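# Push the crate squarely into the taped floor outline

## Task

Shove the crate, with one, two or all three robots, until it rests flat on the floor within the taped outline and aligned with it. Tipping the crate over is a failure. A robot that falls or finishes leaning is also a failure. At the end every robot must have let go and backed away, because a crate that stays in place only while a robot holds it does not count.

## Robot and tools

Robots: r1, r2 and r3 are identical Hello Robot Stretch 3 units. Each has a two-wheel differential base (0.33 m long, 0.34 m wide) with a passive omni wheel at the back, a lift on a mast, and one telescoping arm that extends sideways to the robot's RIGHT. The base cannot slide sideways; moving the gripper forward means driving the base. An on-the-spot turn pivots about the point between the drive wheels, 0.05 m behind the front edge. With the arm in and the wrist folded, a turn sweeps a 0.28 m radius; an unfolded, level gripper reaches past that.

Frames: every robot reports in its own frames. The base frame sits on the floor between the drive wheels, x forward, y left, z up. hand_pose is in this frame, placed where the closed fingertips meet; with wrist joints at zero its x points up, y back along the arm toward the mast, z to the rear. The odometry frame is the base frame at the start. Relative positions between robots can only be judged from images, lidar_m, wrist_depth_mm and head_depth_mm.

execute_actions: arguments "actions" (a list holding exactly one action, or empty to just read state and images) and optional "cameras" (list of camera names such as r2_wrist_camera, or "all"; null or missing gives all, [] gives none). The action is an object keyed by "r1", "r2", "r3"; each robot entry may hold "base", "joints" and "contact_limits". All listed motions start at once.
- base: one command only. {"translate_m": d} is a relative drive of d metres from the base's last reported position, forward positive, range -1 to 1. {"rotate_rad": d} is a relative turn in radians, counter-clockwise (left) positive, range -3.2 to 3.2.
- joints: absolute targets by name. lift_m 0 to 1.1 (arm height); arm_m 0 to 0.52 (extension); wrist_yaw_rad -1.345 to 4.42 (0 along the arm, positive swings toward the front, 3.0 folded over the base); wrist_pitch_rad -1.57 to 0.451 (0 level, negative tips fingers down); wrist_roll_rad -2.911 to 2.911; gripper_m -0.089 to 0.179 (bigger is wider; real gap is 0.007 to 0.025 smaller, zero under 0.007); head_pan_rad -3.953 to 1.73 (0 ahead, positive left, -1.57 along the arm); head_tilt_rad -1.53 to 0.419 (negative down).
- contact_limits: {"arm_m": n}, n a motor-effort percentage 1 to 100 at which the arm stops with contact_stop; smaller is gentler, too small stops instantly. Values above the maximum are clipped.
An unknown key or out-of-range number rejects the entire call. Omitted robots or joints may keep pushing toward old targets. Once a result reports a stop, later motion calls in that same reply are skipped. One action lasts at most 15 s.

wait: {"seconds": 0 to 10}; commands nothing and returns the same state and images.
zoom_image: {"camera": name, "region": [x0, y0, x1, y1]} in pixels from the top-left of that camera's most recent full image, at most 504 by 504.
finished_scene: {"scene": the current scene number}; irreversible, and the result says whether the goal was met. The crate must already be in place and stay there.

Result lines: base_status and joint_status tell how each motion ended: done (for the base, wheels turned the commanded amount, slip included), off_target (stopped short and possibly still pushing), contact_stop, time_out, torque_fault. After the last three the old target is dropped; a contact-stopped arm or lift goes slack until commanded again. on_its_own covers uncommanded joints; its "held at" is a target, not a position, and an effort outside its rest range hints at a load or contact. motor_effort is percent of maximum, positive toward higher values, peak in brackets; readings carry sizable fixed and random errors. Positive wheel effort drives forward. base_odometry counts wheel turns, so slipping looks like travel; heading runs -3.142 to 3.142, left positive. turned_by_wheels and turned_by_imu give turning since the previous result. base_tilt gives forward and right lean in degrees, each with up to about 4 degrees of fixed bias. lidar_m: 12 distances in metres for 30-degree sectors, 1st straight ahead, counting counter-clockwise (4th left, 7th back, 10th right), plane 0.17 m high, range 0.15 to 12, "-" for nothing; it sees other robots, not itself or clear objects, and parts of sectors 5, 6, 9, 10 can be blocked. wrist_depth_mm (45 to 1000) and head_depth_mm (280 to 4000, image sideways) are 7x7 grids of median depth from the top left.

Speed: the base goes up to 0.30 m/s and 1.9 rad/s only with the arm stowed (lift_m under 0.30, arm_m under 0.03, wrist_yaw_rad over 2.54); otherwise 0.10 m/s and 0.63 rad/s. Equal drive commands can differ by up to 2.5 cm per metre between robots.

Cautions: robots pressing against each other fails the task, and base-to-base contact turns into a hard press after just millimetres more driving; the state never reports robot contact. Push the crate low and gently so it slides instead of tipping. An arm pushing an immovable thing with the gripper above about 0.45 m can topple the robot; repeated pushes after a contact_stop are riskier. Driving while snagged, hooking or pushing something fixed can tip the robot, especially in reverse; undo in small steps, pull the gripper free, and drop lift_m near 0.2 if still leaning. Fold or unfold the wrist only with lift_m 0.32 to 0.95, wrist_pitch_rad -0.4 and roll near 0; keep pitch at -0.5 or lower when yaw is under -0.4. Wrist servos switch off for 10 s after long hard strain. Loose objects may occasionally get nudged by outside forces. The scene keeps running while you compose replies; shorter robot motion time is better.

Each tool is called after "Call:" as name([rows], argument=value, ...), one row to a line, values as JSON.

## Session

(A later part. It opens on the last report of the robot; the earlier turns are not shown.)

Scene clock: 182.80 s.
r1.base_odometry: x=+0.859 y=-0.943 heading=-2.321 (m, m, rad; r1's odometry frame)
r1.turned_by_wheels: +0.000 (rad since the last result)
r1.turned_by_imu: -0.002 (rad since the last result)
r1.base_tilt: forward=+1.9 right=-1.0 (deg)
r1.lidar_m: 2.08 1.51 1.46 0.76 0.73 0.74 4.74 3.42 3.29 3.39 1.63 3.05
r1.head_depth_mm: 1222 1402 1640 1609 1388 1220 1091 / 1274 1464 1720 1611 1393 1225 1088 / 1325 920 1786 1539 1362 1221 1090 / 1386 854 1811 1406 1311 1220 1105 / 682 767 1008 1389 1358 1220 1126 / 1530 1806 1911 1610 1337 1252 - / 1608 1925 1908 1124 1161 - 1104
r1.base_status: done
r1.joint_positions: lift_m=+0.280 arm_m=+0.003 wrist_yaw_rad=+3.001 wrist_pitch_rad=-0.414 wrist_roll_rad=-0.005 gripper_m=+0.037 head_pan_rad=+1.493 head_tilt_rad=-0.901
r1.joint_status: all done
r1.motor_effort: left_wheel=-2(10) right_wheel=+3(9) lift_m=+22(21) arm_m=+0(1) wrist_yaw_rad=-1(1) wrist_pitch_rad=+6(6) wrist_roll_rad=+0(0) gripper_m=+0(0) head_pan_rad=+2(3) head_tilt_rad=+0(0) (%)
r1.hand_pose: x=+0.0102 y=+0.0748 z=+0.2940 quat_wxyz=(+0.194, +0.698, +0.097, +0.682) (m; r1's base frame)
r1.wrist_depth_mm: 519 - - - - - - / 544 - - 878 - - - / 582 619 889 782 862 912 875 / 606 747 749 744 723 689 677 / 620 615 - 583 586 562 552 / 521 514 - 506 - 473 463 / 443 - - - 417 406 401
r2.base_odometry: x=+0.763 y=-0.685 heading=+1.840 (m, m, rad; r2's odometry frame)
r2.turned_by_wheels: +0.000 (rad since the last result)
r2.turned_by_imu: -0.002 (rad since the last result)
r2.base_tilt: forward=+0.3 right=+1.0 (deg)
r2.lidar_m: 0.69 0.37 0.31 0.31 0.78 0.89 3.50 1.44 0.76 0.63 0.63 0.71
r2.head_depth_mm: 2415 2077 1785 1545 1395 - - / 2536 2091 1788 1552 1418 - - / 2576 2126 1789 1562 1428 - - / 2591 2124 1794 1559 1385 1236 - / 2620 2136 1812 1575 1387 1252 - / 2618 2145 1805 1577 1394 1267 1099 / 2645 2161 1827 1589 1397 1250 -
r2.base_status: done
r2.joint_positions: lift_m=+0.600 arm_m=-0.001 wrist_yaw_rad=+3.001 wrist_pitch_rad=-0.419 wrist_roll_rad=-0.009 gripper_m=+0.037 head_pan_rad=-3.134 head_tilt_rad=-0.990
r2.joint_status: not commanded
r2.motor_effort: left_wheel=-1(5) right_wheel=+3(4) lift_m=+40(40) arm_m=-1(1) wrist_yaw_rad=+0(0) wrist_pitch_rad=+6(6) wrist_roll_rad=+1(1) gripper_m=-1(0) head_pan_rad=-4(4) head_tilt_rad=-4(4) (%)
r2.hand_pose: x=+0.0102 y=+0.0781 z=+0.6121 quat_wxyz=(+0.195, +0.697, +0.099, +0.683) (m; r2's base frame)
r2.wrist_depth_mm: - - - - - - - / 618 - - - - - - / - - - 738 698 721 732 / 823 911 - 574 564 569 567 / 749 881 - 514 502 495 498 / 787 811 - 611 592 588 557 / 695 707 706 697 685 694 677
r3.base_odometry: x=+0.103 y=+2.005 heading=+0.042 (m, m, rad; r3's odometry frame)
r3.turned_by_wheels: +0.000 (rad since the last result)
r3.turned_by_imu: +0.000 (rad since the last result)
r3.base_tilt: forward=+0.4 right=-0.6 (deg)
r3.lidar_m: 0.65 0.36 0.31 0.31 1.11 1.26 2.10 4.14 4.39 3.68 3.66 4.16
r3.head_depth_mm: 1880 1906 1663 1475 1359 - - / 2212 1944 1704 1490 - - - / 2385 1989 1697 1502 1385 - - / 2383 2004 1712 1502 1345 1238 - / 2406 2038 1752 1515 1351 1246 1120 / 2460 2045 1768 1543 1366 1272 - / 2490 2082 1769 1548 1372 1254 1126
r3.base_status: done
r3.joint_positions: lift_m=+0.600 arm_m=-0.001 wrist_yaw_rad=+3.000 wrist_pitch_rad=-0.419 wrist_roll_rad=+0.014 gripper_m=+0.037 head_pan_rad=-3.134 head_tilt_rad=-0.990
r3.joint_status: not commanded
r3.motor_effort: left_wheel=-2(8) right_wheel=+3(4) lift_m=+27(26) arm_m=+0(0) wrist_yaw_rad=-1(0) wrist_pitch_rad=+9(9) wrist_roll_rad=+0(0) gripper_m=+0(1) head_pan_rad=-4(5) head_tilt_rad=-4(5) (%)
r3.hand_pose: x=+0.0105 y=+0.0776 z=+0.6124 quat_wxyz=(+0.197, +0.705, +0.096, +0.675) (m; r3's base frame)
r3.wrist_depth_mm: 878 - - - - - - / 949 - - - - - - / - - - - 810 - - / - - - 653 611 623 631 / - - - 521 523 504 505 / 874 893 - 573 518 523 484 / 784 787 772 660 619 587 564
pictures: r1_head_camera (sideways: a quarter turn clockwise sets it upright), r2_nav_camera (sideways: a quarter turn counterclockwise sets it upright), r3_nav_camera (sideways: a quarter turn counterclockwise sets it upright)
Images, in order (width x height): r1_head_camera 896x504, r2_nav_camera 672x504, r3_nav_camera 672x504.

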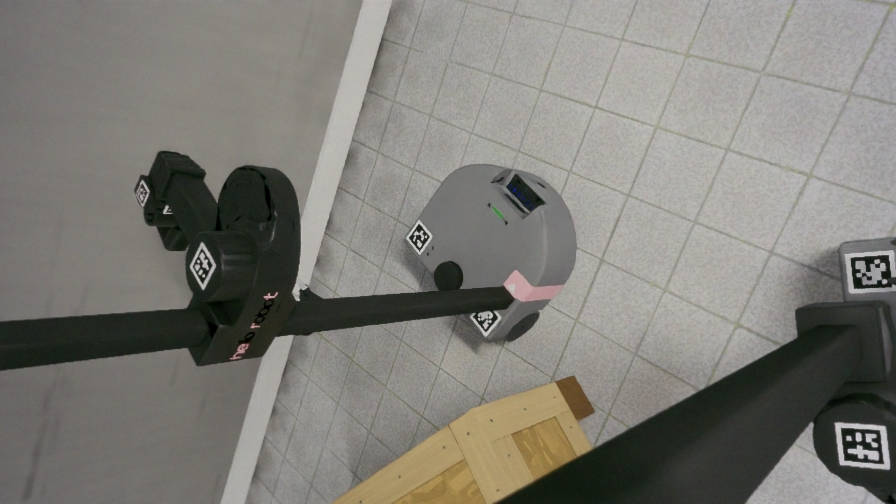

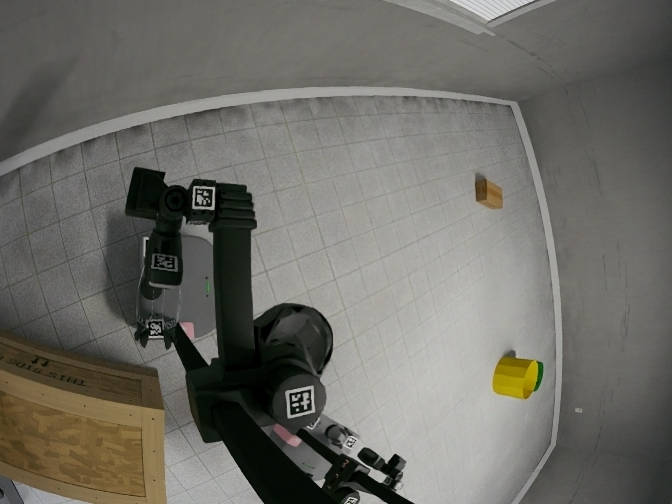

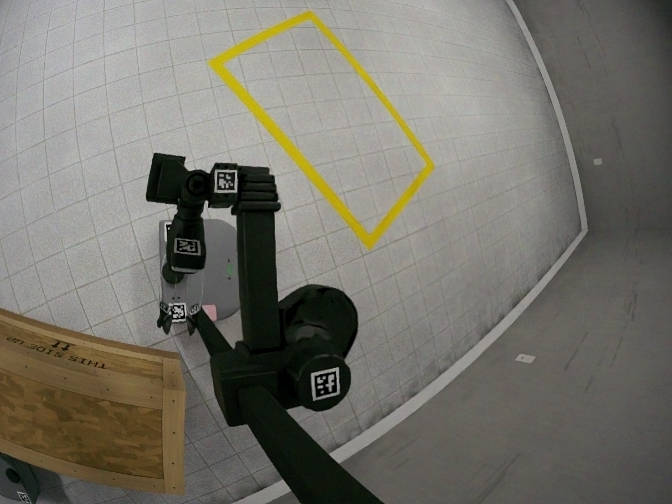

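Call:
execute_actions([
  {"r3":{"base":{"rotate_rad":-1.865}},"r2":{"base":{"rotate_rad":-1.855}},"r1":{"joints":{"head_pan_rad":1.73}}},
], cameras=["r2_head_camera","r3_head_camera"])

Scene clock: 189.43 s.
r1.base_odometry: x=+0.859 y=-0.943 heading=-2.321 (m, m, rad; r1's odometry frame)
r1.turned_by_wheels: +0.000 (rad since the last result)
r1.turned_by_imu: +0.000 (rad since the last result)
r1.base_tilt: forward=+1.9 right=-1.0 (deg)
r1.lidar_m: 2.08 1.51 1.46 0.89 0.72 0.74 4.76 3.43 3.29 3.41 1.64 3.06
r1.head_depth_mm: 1280 1449 1673 1608 1392 1224 1092 / 1367 1528 1755 1615 1387 1225 1091 / 1455 1560 1818 1457 1356 1223 1094 / 912 897 1864 1416 1338 1222 1122 / 1672 1919 1908 1401 1361 1239 - / 1845 2149 1379 1151 - - - / 2003 2266 - - - 1197 1121
r1.base_status: not commanded
r1.joint_positions: lift_m=+0.280 arm_m=+0.003 wrist_yaw_rad=+3.001 wrist_pitch_rad=-0.414 wrist_roll_rad=-0.005 gripper_m=+0.037 head_pan_rad=+1.703 head_tilt_rad=-0.901
r1.joint_status: head_pan_rad off_target (ended at +1.703, target +1.730)
joint sent to its limit — the command would take r1.head_pan_rad past its upper limit, so that joint was sent only as far as its limit.
r1.motor_effort: left_wheel=-2(2) right_wheel=+2(3) lift_m=+21(21) arm_m=+0(0) wrist_yaw_rad=-2(1) wrist_pitch_rad=+6(6) wrist_roll_rad=+0(0) gripper_m=+0(0) head_pan_rad=+3(18) head_tilt_rad=+0(1) (%)
r1.hand_pose: x=+0.0102 y=+0.0748 z=+0.2940 quat_wxyz=(+0.194, +0.698, +0.097, +0.682) (m; r1's base frame)
r1.wrist_depth_mm: 533 - - - - - - / 543 - 933 - - - - / 577 631 762 808 939 897 862 / 619 740 762 713 718 691 679 / 621 607 - 585 583 566 557 / 522 508 - 510 - 476 464 / 447 - - - 408 403 404
r2.base_odometry: x=+0.763 y=-0.685 heading=-0.015 (m, m, rad; r2's odometry frame)
r2.turned_by_wheels: -1.855 (rad since the last result)
r2.turned_by_imu: -1.842 (rad since the last result)
r2.base_tilt: forward=+0.2 right=+0.9 (deg)
r2.lidar_m: 0.67 0.63 0.64 0.83 0.47 0.33 0.31 4.12 0.78 2.44 3.49 0.98
r2.head_depth_mm: 2547 2085 1793 1074 970 - - / 2556 2109 1781 1080 993 - - / 2592 2117 1785 1085 998 - - / 2572 2129 1801 1087 965 1005 - / 2609 2124 1805 1571 1363 1243 - / 2607 2132 1815 1574 1394 1264 1100 / 2642 2171 1827 1586 1393 1250 -
r2.base_status: done
r2.joint_positions: lift_m=+0.600 arm_m=-0.001 wrist_yaw_rad=+3.001 wrist_pitch_rad=-0.419 wrist_roll_rad=-0.009 gripper_m=+0.037 head_pan_rad=-3.134 head_tilt_rad=-0.990
r2.joint_status: not commanded
r2.motor_effort: left_wheel=+3(7) right_wheel=-2(6) lift_m=+40(40) arm_m=-1(1) wrist_yaw_rad=+0(0) wrist_pitch_rad=+6(6) wrist_roll_rad=+1(1) gripper_m=+0(0) head_pan_rad=-3(5) head_tilt_rad=-5(4) (%)
r2.hand_pose: x=+0.0102 y=+0.0781 z=+0.6121 quat_wxyz=(+0.195, +0.697, +0.099, +0.683) (m; r2's base frame)
r2.wrist_depth_mm: - - - 847 666 558 468 / - - - 935 720 587 493 / 665 708 - - 779 623 517 / 536 676 - - 854 670 547 / 463 682 - 970 867 716 583 / 438 694 - 819 835 742 620 / 425 614 705 713 724 731 660
r3.base_odometry: x=+0.103 y=+2.005 heading=-1.823 (m, m, rad; r3's odometry frame)
r3.turned_by_wheels: -1.865 (rad since the last result)
r3.turned_by_imu: -1.843 (rad since the last result)
r3.base_tilt: forward=+0.5 right=-0.6 (deg)
r3.lidar_m: 3.85 3.66 3.75 3.22 0.46 0.33 0.31 1.11 1.14 1.49 3.47 4.22
r3.head_depth_mm: 1561 1841 1669 1029 953 - - / 1436 1715 1689 1045 - - - / 1328 1585 1705 1047 966 - - / 1241 1461 1655 1075 952 1209 - / 1164 1345 1602 1519 1357 1254 1116 / 1095 1253 1471 1533 1364 1263 - / 1031 1175 1371 1525 1372 1255 1129
r3.base_status: done
r3.joint_positions: lift_m=+0.600 arm_m=-0.001 wrist_yaw_rad=+3.000 wrist_pitch_rad=-0.419 wrist_roll_rad=+0.014 gripper_m=+0.037 head_pan_rad=-3.134 head_tilt_rad=-0.990
r3.joint_status: not commanded
r3.motor_effort: left_wheel=+3(7) right_wheel=-3(8) lift_m=+26(26) arm_m=-1(0) wrist_yaw_rad=+1(0) wrist_pitch_rad=+9(9) wrist_roll_rad=+0(0) gripper_m=-1(0) head_pan_rad=-4(4) head_tilt_rad=-4(5) (%)
r3.hand_pose: x=+0.0105 y=+0.0776 z=+0.6124 quat_wxyz=(+0.197, +0.705, +0.096, +0.675) (m; r3's base frame)
r3.wrist_depth_mm: - - - - - - - / - - - - - - - / 779 - - - - - - / 611 681 - - - - - / 512 720 - - - - - / 467 695 - 914 911 905 922 / 451 667 767 777 809 771 790
pictures: r2_head_camera (sideways: a quarter turn clockwise sets it upright), r3_head_camera (sideways: a quarter turn clockwise sets it upright)
Images, in order (width x height): r2_head_camera 896x504, r3_head_camera 896x504.

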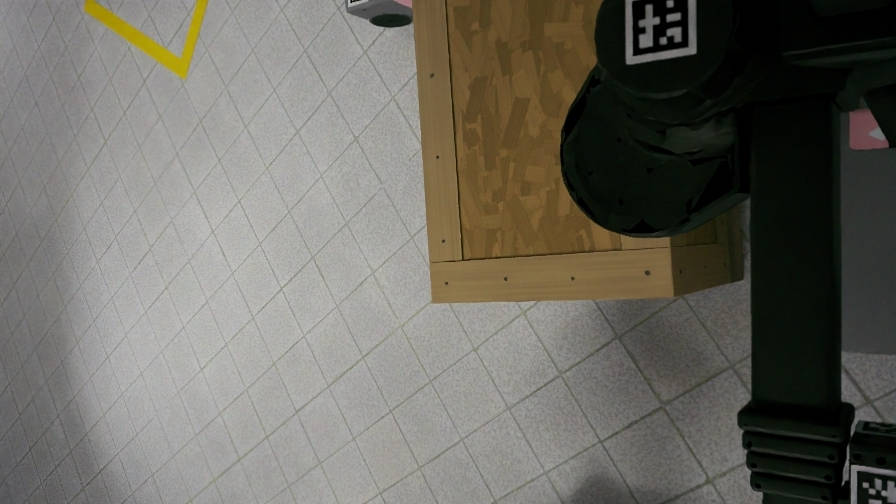

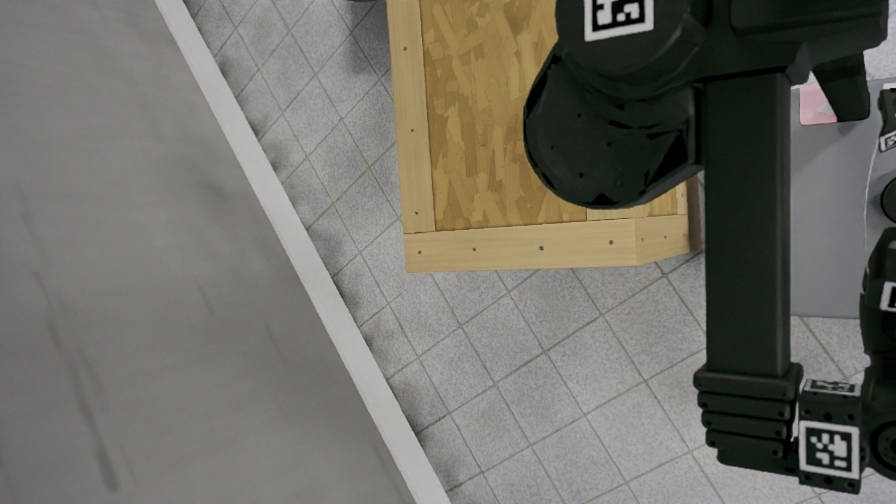

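Call:
execute_actions([
  {"r3":{"base":{"translate_m":-0.18}},"r2":{"base":{"translate_m":-0.18}},"r1":{"base":{"rotate_rad":0.5},"joints":{"head_pan_rad":1.4}}},
], cameras=["r1_head_camera","r2_head_camera","r3_nav_camera","r2_nav_camera"])

Scene clock: 196.37 s.
r1.base_odometry: x=+0.859 y=-0.943 heading=-1.821 (m, m, rad; r1's odometry frame)
r1.turned_by_wheels: +0.500 (rad since the last result)
r1.turned_by_imu: +0.500 (rad since the last result)
r1.base_tilt: forward=+1.8 right=-1.1 (deg)
r1.lidar_m: 1.53 1.45 0.81 0.70 0.80 4.85 3.43 3.28 3.39 1.64 3.05 2.15
r1.head_depth_mm: 1404 1567 1765 1605 1391 1222 1090 / 1534 1718 808 1609 1384 1224 1090 / 1597 1810 888 1542 1309 1223 1088 / 1837 863 1640 1377 1296 1219 1106 / 2104 1507 1342 1211 1335 1223 1120 / 2411 2339 1342 1153 1336 1240 - / 2662 2344 1415 1182 1363 - 1087
r1.base_status: done
r1.joint_positions: lift_m=+0.280 arm_m=+0.003 wrist_yaw_rad=+3.001 wrist_pitch_rad=-0.414 wrist_roll_rad=-0.005 gripper_m=+0.037 head_pan_rad=+1.407 head_tilt_rad=-0.901
r1.joint_status: all done
r1.motor_effort: left_wheel=-2(12) right_wheel=+2(7) lift_m=+22(21) arm_m=+0(0) wrist_yaw_rad=-1(1) wrist_pitch_rad=+6(6) wrist_roll_rad=+0(0) gripper_m=+0(0) head_pan_rad=-2(19) head_tilt_rad=+1(1) (%)
r1.hand_pose: x=+0.0102 y=+0.0748 z=+0.2940 quat_wxyz=(+0.194, +0.698, +0.097, +0.682) (m; r1's base frame)
r1.wrist_depth_mm: - - 658 901 - - - / - - 704 797 - - - / - - 801 759 730 934 881 / 773 763 751 751 718 698 674 / 628 601 - 591 595 568 553 / 514 510 - 504 - 480 464 / 441 - - - 416 402 400
r2.base_odometry: x=+0.584 y=-0.682 heading=-0.014 (m, m, rad; r2's odometry frame)
r2.turned_by_wheels: +0.001 (rad since the last result)
r2.turned_by_imu: +0.046 (rad since the last result)
r2.base_tilt: forward=+0.3 right=+0.9 (deg)
r2.lidar_m: 0.81 0.77 0.80 0.47 0.30 0.27 0.27 0.34 0.73 2.43 3.52 1.14
r2.head_depth_mm: 2526 2104 1783 1549 970 - - / 2562 2095 1791 1545 992 - - / 2535 2128 1793 1089 996 - - / 2573 2116 1805 1561 978 974 - / 2581 2142 1805 1568 1383 1240 - / 2612 2154 1812 1577 1396 1266 1100 / 2635 2152 1851 1589 1400 1250 -
r2.base_status: translate_m off_target (by the wheels' count: -0.1798 of -0.1800)
r2.joint_positions: lift_m=+0.600 arm_m=-0.001 wrist_yaw_rad=+3.000 wrist_pitch_rad=-0.419 wrist_roll_rad=-0.009 gripper_m=+0.037 head_pan_rad=-3.134 head_tilt_rad=-0.990
r2.joint_status: not commanded
r2.on_its_own: right_wheel is at rest, and its effort (-48) is outside its rest range (-18 to +18)
r2.motor_effort: left_wheel=-1(18) right_wheel=-48(69) lift_m=+40(40) arm_m=-2(2) wrist_yaw_rad=+0(0) wrist_pitch_rad=+6(6) wrist_roll_rad=+1(1) gripper_m=+0(0) head_pan_rad=-3(4) head_tilt_rad=-5(5) (%)
r2.hand_pose: x=+0.0103 y=+0.0781 z=+0.6122 quat_wxyz=(+0.195, +0.697, +0.099, +0.683) (m; r2's base frame)
r2.wrist_depth_mm: - - - - 839 673 573 / - - - - 880 724 598 / - 670 741 - 952 771 634 / 531 535 725 - - 813 669 / 443 443 - 955 977 866 710 / 377 408 - 819 827 836 736 / 333 397 668 708 722 727 710
r3.base_odometry: x=+0.148 y=+2.179 heading=-1.823 (m, m, rad; r3's odometry frame)
r3.turned_by_wheels: +0.001 (rad since the last result)
r3.turned_by_imu: +0.237 (rad since the last result)
r3.base_tilt: forward=+0.4 right=-0.6 (deg)
r3.lidar_m: 3.80 3.79 4.18 0.36 0.27 0.26 0.28 1.00 1.10 1.73 4.19 4.67
r3.head_depth_mm: 1110 1334 1593 1033 956 - - / 1063 1269 1575 1035 - - - / 1018 1207 1490 1490 978 - - / 986 1159 1406 1502 1338 1225 - / 949 1110 1329 1501 1350 1251 1116 / 913 1067 1276 1475 1368 1263 - / 885 1022 1216 1469 1367 1252 1130
r3.base_status: translate_m off_target (by the wheels' count: -0.1798 of -0.1800)
r3.joint_positions: lift_m=+0.600 arm_m=-0.001 wrist_yaw_rad=+3.000 wrist_pitch_rad=-0.418 wrist_roll_rad=+0.014 gripper_m=+0.037 head_pan_rad=-3.134 head_tilt_rad=-0.991
r3.joint_status: not commanded
r3.on_its_own: left_wheel is at rest, and its effort (-19) is outside its rest range (-18 to +18); right_wheel is at rest, and its effort (-56) is outside its rest range (-18 to +18)
r3.motor_effort: left_wheel=-19(63) right_wheel=-56(85) lift_m=+26(26) arm_m=+0(0) wrist_yaw_rad=-1(1) wrist_pitch_rad=+9(9) wrist_roll_rad=+0(0) gripper_m=-1(1) head_pan_rad=-4(3) head_tilt_rad=-4(4) (%)
r3.hand_pose: x=+0.0104 y=+0.0777 z=+0.6126 quat_wxyz=(+0.196, +0.705, +0.096, +0.675) (m; r3's base frame)
r3.wrist_depth_mm: - - - - - - - / - - - - - - - / - - 781 - - - - / 622 618 618 864 - - - / 500 490 - 905 - - - / 422 425 - 900 903 911 909 / 359 378 740 805 784 810 801
pictures: r1_head_camera (sideways: a quarter turn clockwise sets it upright), r2_head_camera (sideways: a quarter turn clockwise sets it upright), r2_nav_camera (sideways: a quarter turn counterclockwise sets it upright), r3_nav_camera (sideways: a quarter turn counterclockwise sets it upright)
Images, in order (width x height): r1_head_camera 896x504, r2_head_camera 896x504, r2_nav_camera 672x504, r3_nav_camera 672x504.

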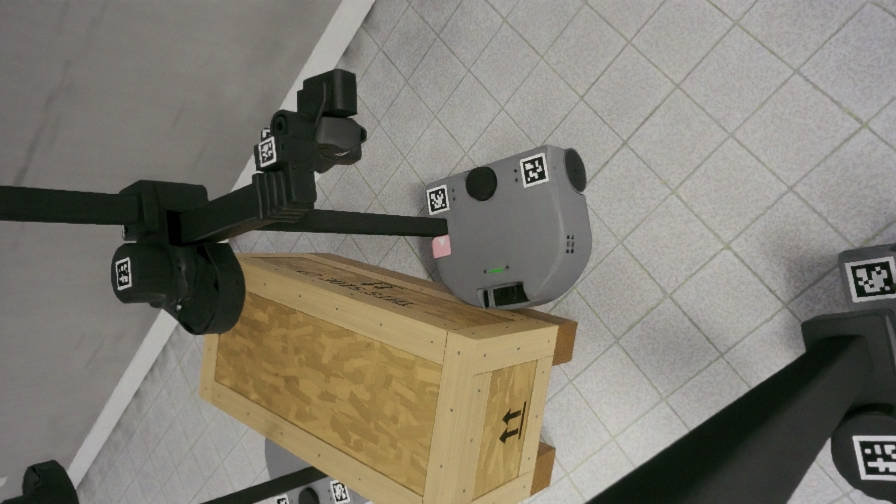

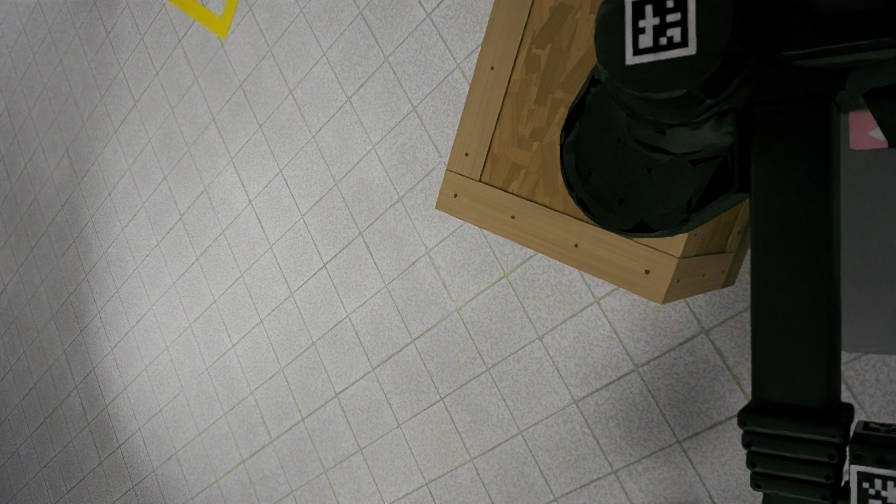

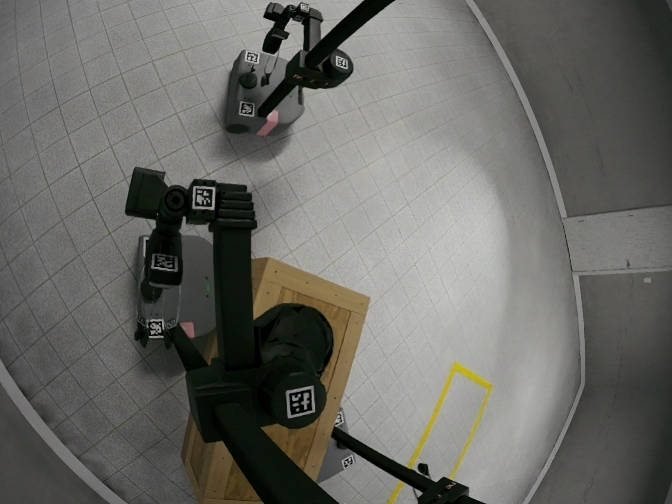

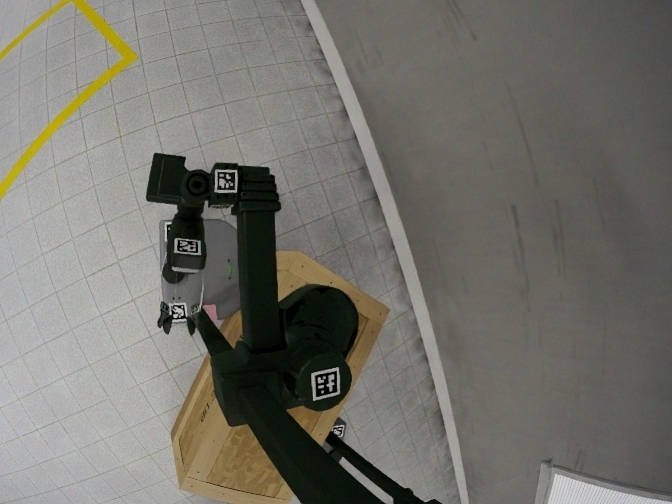

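Call:
execute_actions([
  {"r3":{"base":{"translate_m":-0.08}},"r2":{"base":{"translate_m":-0.08},"joints":{"head_tilt_rad":-0.8,"head_pan_rad":-3.5}},"r1":{"joints":{"head_pan_rad":1.7,"head_tilt_rad":-0.75}}},
], cameras=["r1_head_camera","r2_head_camera","r2_nav_camera"])

Scene clock: 205.57 s.
r1.base_odometry: x=+0.859 y=-0.943 heading=-1.821 (m, m, rad; r1's odometry frame)
r1.turned_by_wheels: +0.000 (rad since the last result)
r1.turned_by_imu: +0.000 (rad since the last result)
r1.base_tilt: forward=+1.9 right=-1.0 (deg)
r1.lidar_m: 1.52 1.45 0.79 0.73 0.81 4.88 3.47 3.27 3.36 1.64 3.06 2.16
r1.head_depth_mm: 769 1803 1968 771 1525 1293 1126 / 1961 2128 894 1244 1344 1219 1129 / 2303 2529 905 1377 1340 1217 1126 / 2704 2799 2372 1308 1277 1295 1126 / 3377 1539 2261 1300 1276 1292 1148 / - 3238 2361 1338 1433 - - / - 3318 2454 - - - 1108
r1.base_status: not commanded
r1.joint_positions: lift_m=+0.280 arm_m=+0.003 wrist_yaw_rad=+3.001 wrist_pitch_rad=-0.414 wrist_roll_rad=-0.005 gripper_m=+0.037 head_pan_rad=+1.693 head_tilt_rad=-0.755
r1.joint_status: all done
r1.motor_effort: left_wheel=-2(2) right_wheel=+2(2) lift_m=+21(21) arm_m=+0(0) wrist_yaw_rad=-1(0) wrist_pitch_rad=+6(6) wrist_roll_rad=+0(0) gripper_m=+0(0) head_pan_rad=+3(20) head_tilt_rad=+1(12) (%)
r1.hand_pose: x=+0.0102 y=+0.0748 z=+0.2940 quat_wxyz=(+0.194, +0.698, +0.097, +0.682) (m; r1's base frame)
r1.wrist_depth_mm: - - 701 944 - - - / - - 769 862 - - - / - - 833 713 811 896 891 / 798 777 750 739 697 685 671 / 626 605 - 577 594 559 545 / 518 513 - 498 - 470 459 / 441 - - - 415 409 403
r2.base_odometry: x=+0.504 y=-0.681 heading=-0.013 (m, m, rad; r2's odometry frame)
r2.turned_by_wheels: +0.000 (rad since the last result)
r2.turned_by_imu: -0.001 (rad since the last result)
r2.base_tilt: forward=+0.2 right=+0.9 (deg)
r2.lidar_m: 0.89 0.84 0.87 0.34 0.26 0.26 0.28 3.91 0.70 0.79 3.61 1.24
r2.head_depth_mm: - 2919 2255 1832 1531 927 845 / - 2925 2255 1830 1535 964 - / - 2966 2281 1826 1547 971 - / - 3000 2289 1843 1085 970 - / - 3063 2307 1866 1564 958 894 / - 3059 2309 1858 1559 1340 1142 / - 3064 2316 1873 1568 1352 1187
r2.base_status: translate_m off_target (by the wheels' count: -0.0798 of -0.0800)
r2.joint_positions: lift_m=+0.600 arm_m=-0.001 wrist_yaw_rad=+3.000 wrist_pitch_rad=-0.419 wrist_roll_rad=-0.009 gripper_m=+0.037 head_pan_rad=-3.493 head_tilt_rad=-0.803
r2.joint_status: all done
r2.on_its_own: right_wheel is at rest, and its effort (-38) is outside its rest range (-18 to +18)
r2.motor_effort: left_wheel=-16(22) right_wheel=-38(60) lift_m=+40(40) arm_m=-1(1) wrist_yaw_rad=+0(0) wrist_pitch_rad=+6(6) wrist_roll_rad=+1(1) gripper_m=+1(0) head_pan_rad=-5(32) head_tilt_rad=+1(16) (%)
r2.hand_pose: x=+0.0103 y=+0.0781 z=+0.6122 quat_wxyz=(+0.195, +0.697, +0.099, +0.683) (m; r2's base frame)
r2.wrist_depth_mm: - - - - 898 738 620 / - - - - 966 781 645 / - 676 686 - - 824 688 / 527 537 568 792 - 867 718 / 442 443 - 890 991 925 755 / 380 388 - 810 833 842 787 / 326 357 581 709 717 717 730
r3.base_odometry: x=+0.167 y=+2.257 heading=-1.822 (m, m, rad; r3's odometry frame)
r3.turned_by_wheels: +0.001 (rad since the last result)
r3.turned_by_imu: +0.055 (rad since the last result)
r3.base_tilt: forward=+0.5 right=-0.6 (deg)
r3.lidar_m: 3.86 3.85 0.42 0.27 0.24 0.25 0.30 0.93 1.05 1.76 4.20 4.58
r3.head_depth_mm: 991 1188 1500 1025 957 - - / 962 1147 1423 1487 - - - / 931 1102 1356 1501 1381 - - / 902 1063 1299 1484 1340 1243 - / 874 1025 1242 1477 1358 1248 1125 / 850 990 1185 1447 1369 1257 - / 824 954 1139 1419 1381 1261 1131
r3.base_status: translate_m off_target (by the wheels' count: -0.0798 of -0.0800)
r3.joint_positions: lift_m=+0.600 arm_m=-0.001 wrist_yaw_rad=+3.000 wrist_pitch_rad=-0.418 wrist_roll_rad=+0.014 gripper_m=+0.037 head_pan_rad=-3.134 head_tilt_rad=-0.991
r3.joint_status: not commanded
r3.on_its_own: right_wheel is at rest, and its effort (-69) is outside its rest range (-18 to +18)
r3.motor_effort: left_wheel=-14(37) right_wheel=-69(84) lift_m=+26(26) arm_m=+0(0) wrist_yaw_rad=-1(0) wrist_pitch_rad=+9(9) wrist_roll_rad=+0(0) gripper_m=+0(0) head_pan_rad=-3(4) head_tilt_rad=-4(4) (%)
r3.hand_pose: x=+0.0104 y=+0.0777 z=+0.6126 quat_wxyz=(+0.196, +0.705, +0.096, +0.675) (m; r3's base frame)
r3.wrist_depth_mm: - - - - - - - / - - - - - - - / - - 804 816 - - - / - 608 609 615 - - - / 493 494 - 549 - - - / 415 424 - 637 941 945 926 / 361 375 551 742 764 797 807
pictures: r1_head_camera (sideways: a quarter turn clockwise sets it upright), r2_head_camera (sideways: a quarter turn clockwise sets it upright), r2_nav_camera (sideways: a quarter turn counterclockwise sets it upright)
Images, in order (width x height): r1_head_camera 896x504, r2_head_camera 896x504, r2_nav_camera 672x504.

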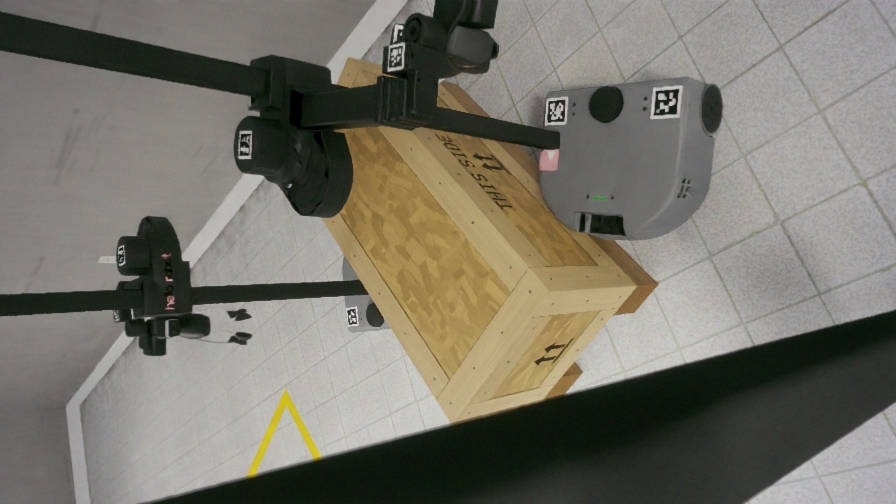

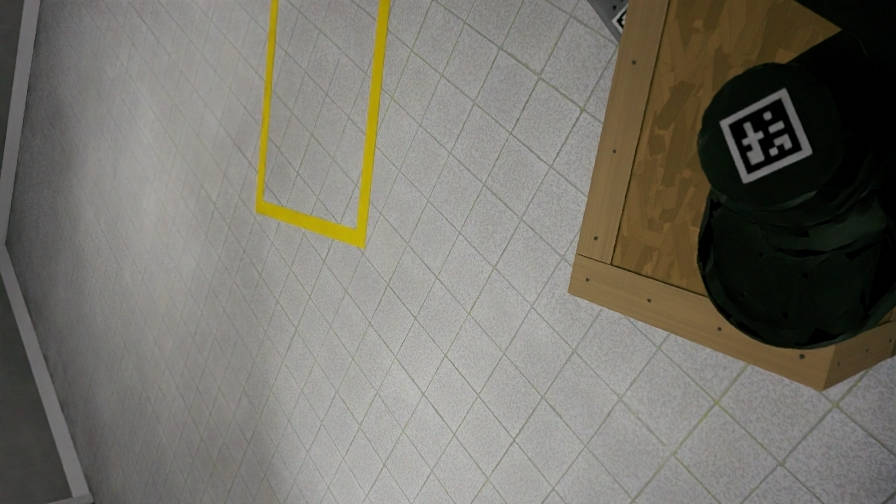

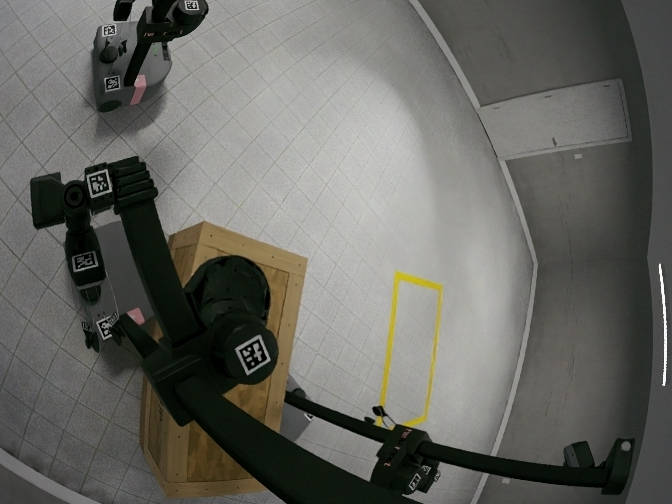

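Call:
execute_actions([
  {"r3":{"base":{"translate_m":0.1},"joints":{"lift_m":0.28}},"r2":{"base":{"rotate_rad":0.872},"joints":{"head_tilt_rad":-1.0,"head_pan_rad":0.6}},"r1":{"base":{"rotate_rad":1.234},"joints":{"head_pan_rad":0.3,"head_tilt_rad":-1.0}}},
], cameras=[])

Call:
execute_actions([
  {"r3":{"base":{"rotate_rad":-0.443}},"r2":{"base":{"translate_m":0.3}},"r1":{"base":{"translate_m":0.2}}},
], cameras=["r1_head_camera","r2_head_camera"])

Scene clock: 237.37 s.
r1.base_odometry: x=+0.859 y=-0.943 heading=-0.587 (m, m, rad; r1's odometry frame)
r1.turned_by_wheels: +1.234 (rad since the last result)
r1.turned_by_imu: +1.233 (rad since the last result)
r1.base_tilt: forward=+1.9 right=-1.0 (deg)
r1.lidar_m: 0.79 0.74 1.04 4.09 3.31 3.28 3.58 1.63 3.03 1.83 1.47 1.45
r1.head_depth_mm: 1557 1633 1665 1514 1336 1193 1080 / 1740 1826 1674 1507 1337 1193 1080 / 1914 768 1666 1322 1267 1196 1081 / 782 715 1212 1297 1286 1190 1092 / 2430 1408 1216 1337 1327 1192 1108 / 2482 1484 1216 1330 1330 1190 1076 / 1533 1902 1236 1450 1329 1187 1080
r1.base_status: done
r1.joint_positions: lift_m=+0.280 arm_m=+0.003 wrist_yaw_rad=+3.001 wrist_pitch_rad=-0.414 wrist_roll_rad=-0.005 gripper_m=+0.037 head_pan_rad=+0.307 head_tilt_rad=-0.988
r1.joint_status: all done
r1.motor_effort: left_wheel=-2(11) right_wheel=+2(12) lift_m=+21(21) arm_m=+0(0) wrist_yaw_rad=-1(1) wrist_pitch_rad=+6(6) wrist_roll_rad=+0(0) gripper_m=+0(0) head_pan_rad=-2(33) head_tilt_rad=-4(17) (%)
r1.hand_pose: x=+0.0102 y=+0.0747 z=+0.2940 quat_wxyz=(+0.194, +0.698, +0.097, +0.682) (m; r1's base frame)
r1.wrist_depth_mm: - - - - - - 702 / - - - - - - 669 / - - - - 900 908 686 / 782 746 755 735 707 687 652 / 625 606 - 582 598 567 554 / 520 506 - 511 - 482 462 / 447 - - - 414 403 397
r2.base_odometry: x=+0.504 y=-0.681 heading=+0.859 (m, m, rad; r2's odometry frame)
r2.turned_by_wheels: +0.872 (rad since the last result)
r2.turned_by_imu: +0.863 (rad since the last result)
r2.base_tilt: forward=+0.2 right=+0.9 (deg)
r2.lidar_m: 0.85 0.40 0.28 0.26 0.27 0.34 0.88 0.79 3.61 1.57 0.95 0.84
r2.head_depth_mm: 921 1039 1185 1379 1371 1230 1118 / 1017 1160 1341 1496 1376 1233 1122 / 1129 1309 1546 1558 1364 1235 1119 / 1278 1503 1723 1093 1064 1230 1124 / 1461 1763 1804 1095 967 980 1109 / 1709 2041 1816 1101 974 869 904 / 2049 2165 1814 1552 976 871 789
r2.base_status: done
r2.joint_positions: lift_m=+0.600 arm_m=-0.001 wrist_yaw_rad=+3.000 wrist_pitch_rad=-0.419 wrist_roll_rad=-0.009 gripper_m=+0.037 head_pan_rad=+0.593 head_tilt_rad=-0.988
r2.joint_status: all done
r2.motor_effort: left_wheel=-2(29) right_wheel=+3(28) lift_m=+40(40) arm_m=-1(1) wrist_yaw_rad=+0(0) wrist_pitch_rad=+6(6) wrist_roll_rad=+1(1) gripper_m=+0(1) head_pan_rad=+5(48) head_tilt_rad=-5(20) (%)
r2.hand_pose: x=+0.0103 y=+0.0781 z=+0.6122 quat_wxyz=(+0.195, +0.697, +0.099, +0.683) (m; r2's base frame)
r2.wrist_depth_mm: - - - 797 - - - / - - - - - - - / - - 688 703 710 768 - / - 534 542 552 556 564 949 / 939 441 - 468 516 565 929 / 753 422 - 541 619 738 837 / 694 488 573 649 702 730 732
r3.base_odometry: x=+0.142 y=+2.160 heading=-1.822 (m, m, rad; r3's odometry frame)
r3.turned_by_wheels: +0.000 (rad since the last result)
r3.turned_by_imu: -0.002 (rad since the last result)
r3.base_tilt: forward=+0.4 right=-0.6 (deg)
r3.lidar_m: 3.76 3.74 0.52 0.34 0.31 0.31 0.38 1.02 1.16 1.94 4.19 4.46
r3.head_depth_mm: 1101 1319 1587 1032 921 857 - / 1063 1263 1567 1035 937 - - / 1027 1221 1499 1499 1033 - - / 997 1175 1431 1513 1344 1234 - / 964 1131 1365 1517 1358 1219 - / 938 1090 1311 1510 1362 1228 1119 / 913 1056 1259 1492 1373 1238 1126
r3.base_status: done
r3.joint_positions: lift_m=+0.280 arm_m=-0.001 wrist_yaw_rad=+3.000 wrist_pitch_rad=-0.418 wrist_roll_rad=+0.014 gripper_m=+0.037 head_pan_rad=-3.134 head_tilt_rad=-0.991
r3.joint_status: all done
r3.motor_effort: left_wheel=+0(15) right_wheel=+0(58) lift_m=+22(21) arm_m=+0(0) wrist_yaw_rad=-1(0) wrist_pitch_rad=+9(9) wrist_roll_rad=+0(0) gripper_m=+0(2) head_pan_rad=-3(5) head_tilt_rad=-4(4) (%)
r3.hand_pose: x=+0.0104 y=+0.0777 z=+0.2928 quat_wxyz=(+0.196, +0.705, +0.096, +0.675) (m; r3's base frame)
r3.wrist_depth_mm: 249 - 356 452 - - - / 269 - 394 508 - - - / 283 - 430 560 967 980 - / 296 330 470 617 767 765 765 / 317 364 - 586 627 612 622 / 328 391 - 519 514 508 516 / 330 - - - 443 444 448
pictures: none
No camera images: the call's "cameras" was empty. Leave "cameras" out to get every camera's image.

Scene clock: 241.60 s.
r1.base_odometry: x=+1.025 y=-1.054 heading=-0.587 (m, m, rad; r1's odometry frame)
r1.turned_by_wheels: +0.000 (rad since the last result)
r1.turned_by_imu: -0.001 (rad since the last result)
r1.base_tilt: forward=+1.9 right=-1.0 (deg)
r1.lidar_m: 0.87 0.57 0.65 4.28 3.47 3.44 3.77 1.82 3.18 1.63 1.31 1.30
r1.head_depth_mm: 1393 887 1673 1504 1335 1197 1081 / 808 785 1742 1320 1304 1193 1079 / 1670 755 1416 1322 1309 1195 1081 / 2018 1437 1280 1442 1331 1194 1093 / 2277 1438 1218 1183 1311 1191 1109 / 2501 2044 1209 1075 1267 1186 1079 / 2479 1285 1213 1092 1323 1188 1079
r1.base_status: done
r1.joint_positions: lift_m=+0.280 arm_m=+0.003 wrist_yaw_rad=+3.001 wrist_pitch_rad=-0.414 wrist_roll_rad=-0.005 gripper_m=+0.037 head_pan_rad=+0.307 head_tilt_rad=-0.989
r1.joint_status: not commanded
r1.motor_effort: left_wheel=-2(10) right_wheel=+2(11) lift_m=+21(21) arm_m=+0(0) wrist_yaw_rad=+0(1) wrist_pitch_rad=+6(6) wrist_roll_rad=+0(0) gripper_m=+0(0) head_pan_rad=-2(2) head_tilt_rad=-5(5) (%)
r1.hand_pose: x=+0.0102 y=+0.0747 z=+0.2940 quat_wxyz=(+0.194, +0.698, +0.097, +0.682) (m; r1's base frame)
r1.wrist_depth_mm: - - - - - 711 433 / - - - - - 708 461 / - - - - 951 783 491 / 792 780 761 732 726 638 538 / 628 605 - 591 608 562 552 / 521 517 - 504 - 473 460 / 438 - - - 414 401 398
r2.base_odometry: x=+0.700 y=-0.454 heading=+0.859 (m, m, rad; r2's odometry frame)
r2.turned_by_wheels: +0.000 (rad since the last result)
r2.turned_by_imu: +0.002 (rad since the last result)
r2.base_tilt: forward=+0.2 right=+0.9 (deg)
r2.lidar_m: 0.56 0.66 0.30 0.28 0.29 0.37 0.89 0.87 3.71 1.03 0.63 0.56
r2.head_depth_mm: 598 673 769 892 1070 1208 1115 / 658 750 870 1038 1273 1237 1117 / 735 848 1003 1232 1367 1236 1119 / 827 976 1190 1478 1391 1242 1127 / 945 1147 1460 1566 1387 1066 1129 / 1108 1394 1739 1573 1395 878 992 / 1339 1775 1825 1591 971 872 798
r2.base_status: done
r2.joint_positions: lift_m=+0.600 arm_m=-0.001 wrist_yaw_rad=+3.000 wrist_pitch_rad=-0.419 wrist_roll_rad=-0.009 gripper_m=+0.037 head_pan_rad=+0.593 head_tilt_rad=-0.988
r2.joint_status: not commanded
r2.motor_effort: left_wheel=-1(2) right_wheel=+3(9) lift_m=+40(40) arm_m=-1(1) wrist_yaw_rad=+1(0) wrist_pitch_rad=+6(5) wrist_roll_rad=+1(1) gripper_m=+0(0) head_pan_rad=+4(3) head_tilt_rad=-5(6) (%)
r2.hand_pose: x=+0.0103 y=+0.0781 z=+0.6122 quat_wxyz=(+0.195, +0.697, +0.099, +0.683) (m; r2's base frame)
r2.wrist_depth_mm: - - - - - - 748 / - - 969 - - - 728 / - 673 694 698 - - 710 / 531 538 548 547 574 - 709 / 439 446 - 491 905 935 687 / 417 458 - 583 695 840 666 / 482 532 602 671 724 726 640
r3.base_odometry: x=+0.142 y=+2.160 heading=-2.265 (m, m, rad; r3's odometry frame)
r3.turned_by_wheels: -0.443 (rad since the last result)
r3.turned_by_imu: -0.437 (rad since the last result)
r3.base_tilt: forward=+0.4 right=-0.6 (deg)
r3.lidar_m: 4.24 3.73 3.75 0.47 0.33 0.31 0.31 0.41 1.03 1.22 2.24 4.21
r3.head_depth_mm: 1727 1892 1432 1027 918 867 - / 1543 1837 1696 1040 926 - - / 1389 1645 1704 1046 938 - - / 1261 1469 1675 1052 973 1228 - / 1164 1336 1559 1524 1036 1217 - / 1072 1214 1407 1512 1365 1232 1120 / 992 1120 1282 1465 1372 1240 1127
r3.base_status: done
r3.joint_positions: lift_m=+0.280 arm_m=-0.001 wrist_yaw_rad=+3.000 wrist_pitch_rad=-0.418 wrist_roll_rad=+0.014 gripper_m=+0.037 head_pan_rad=-3.134 head_tilt_rad=-0.991
r3.joint_status: not commanded
r3.motor_effort: left_wheel=+2(11) right_wheel=-2(8) lift_m=+22(22) arm_m=+0(0) wrist_yaw_rad=-1(0) wrist_pitch_rad=+9(9) wrist_roll_rad=+0(0) gripper_m=-1(1) head_pan_rad=-3(4) head_tilt_rad=-3(4) (%)
r3.hand_pose: x=+0.0104 y=+0.0777 z=+0.2928 quat_wxyz=(+0.196, +0.705, +0.096, +0.675) (m; r3's base frame)
r3.wrist_depth_mm: 292 - - - - - - / 304 - - - - - - / 316 - 875 988 974 995 - / 326 386 692 718 731 770 752 / 332 410 - 599 643 620 607 / 338 429 - 519 513 514 518 / 324 - - - 441 442 444
pictures: r1_head_camera (sideways: a quarter turn clockwise sets it upright), r2_head_camera (sideways: a quarter turn clockwise sets it upright)
Images, in order (width x height): r1_head_camera 896x504, r2_head_camera 896x504.

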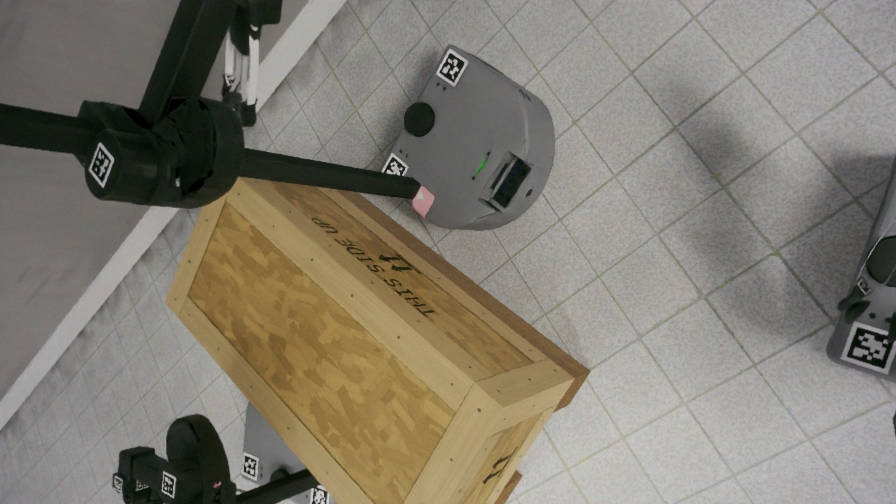

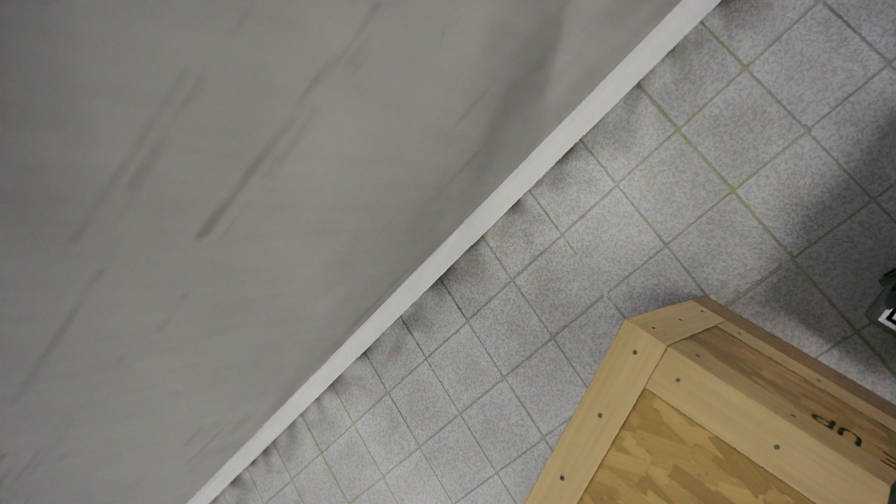

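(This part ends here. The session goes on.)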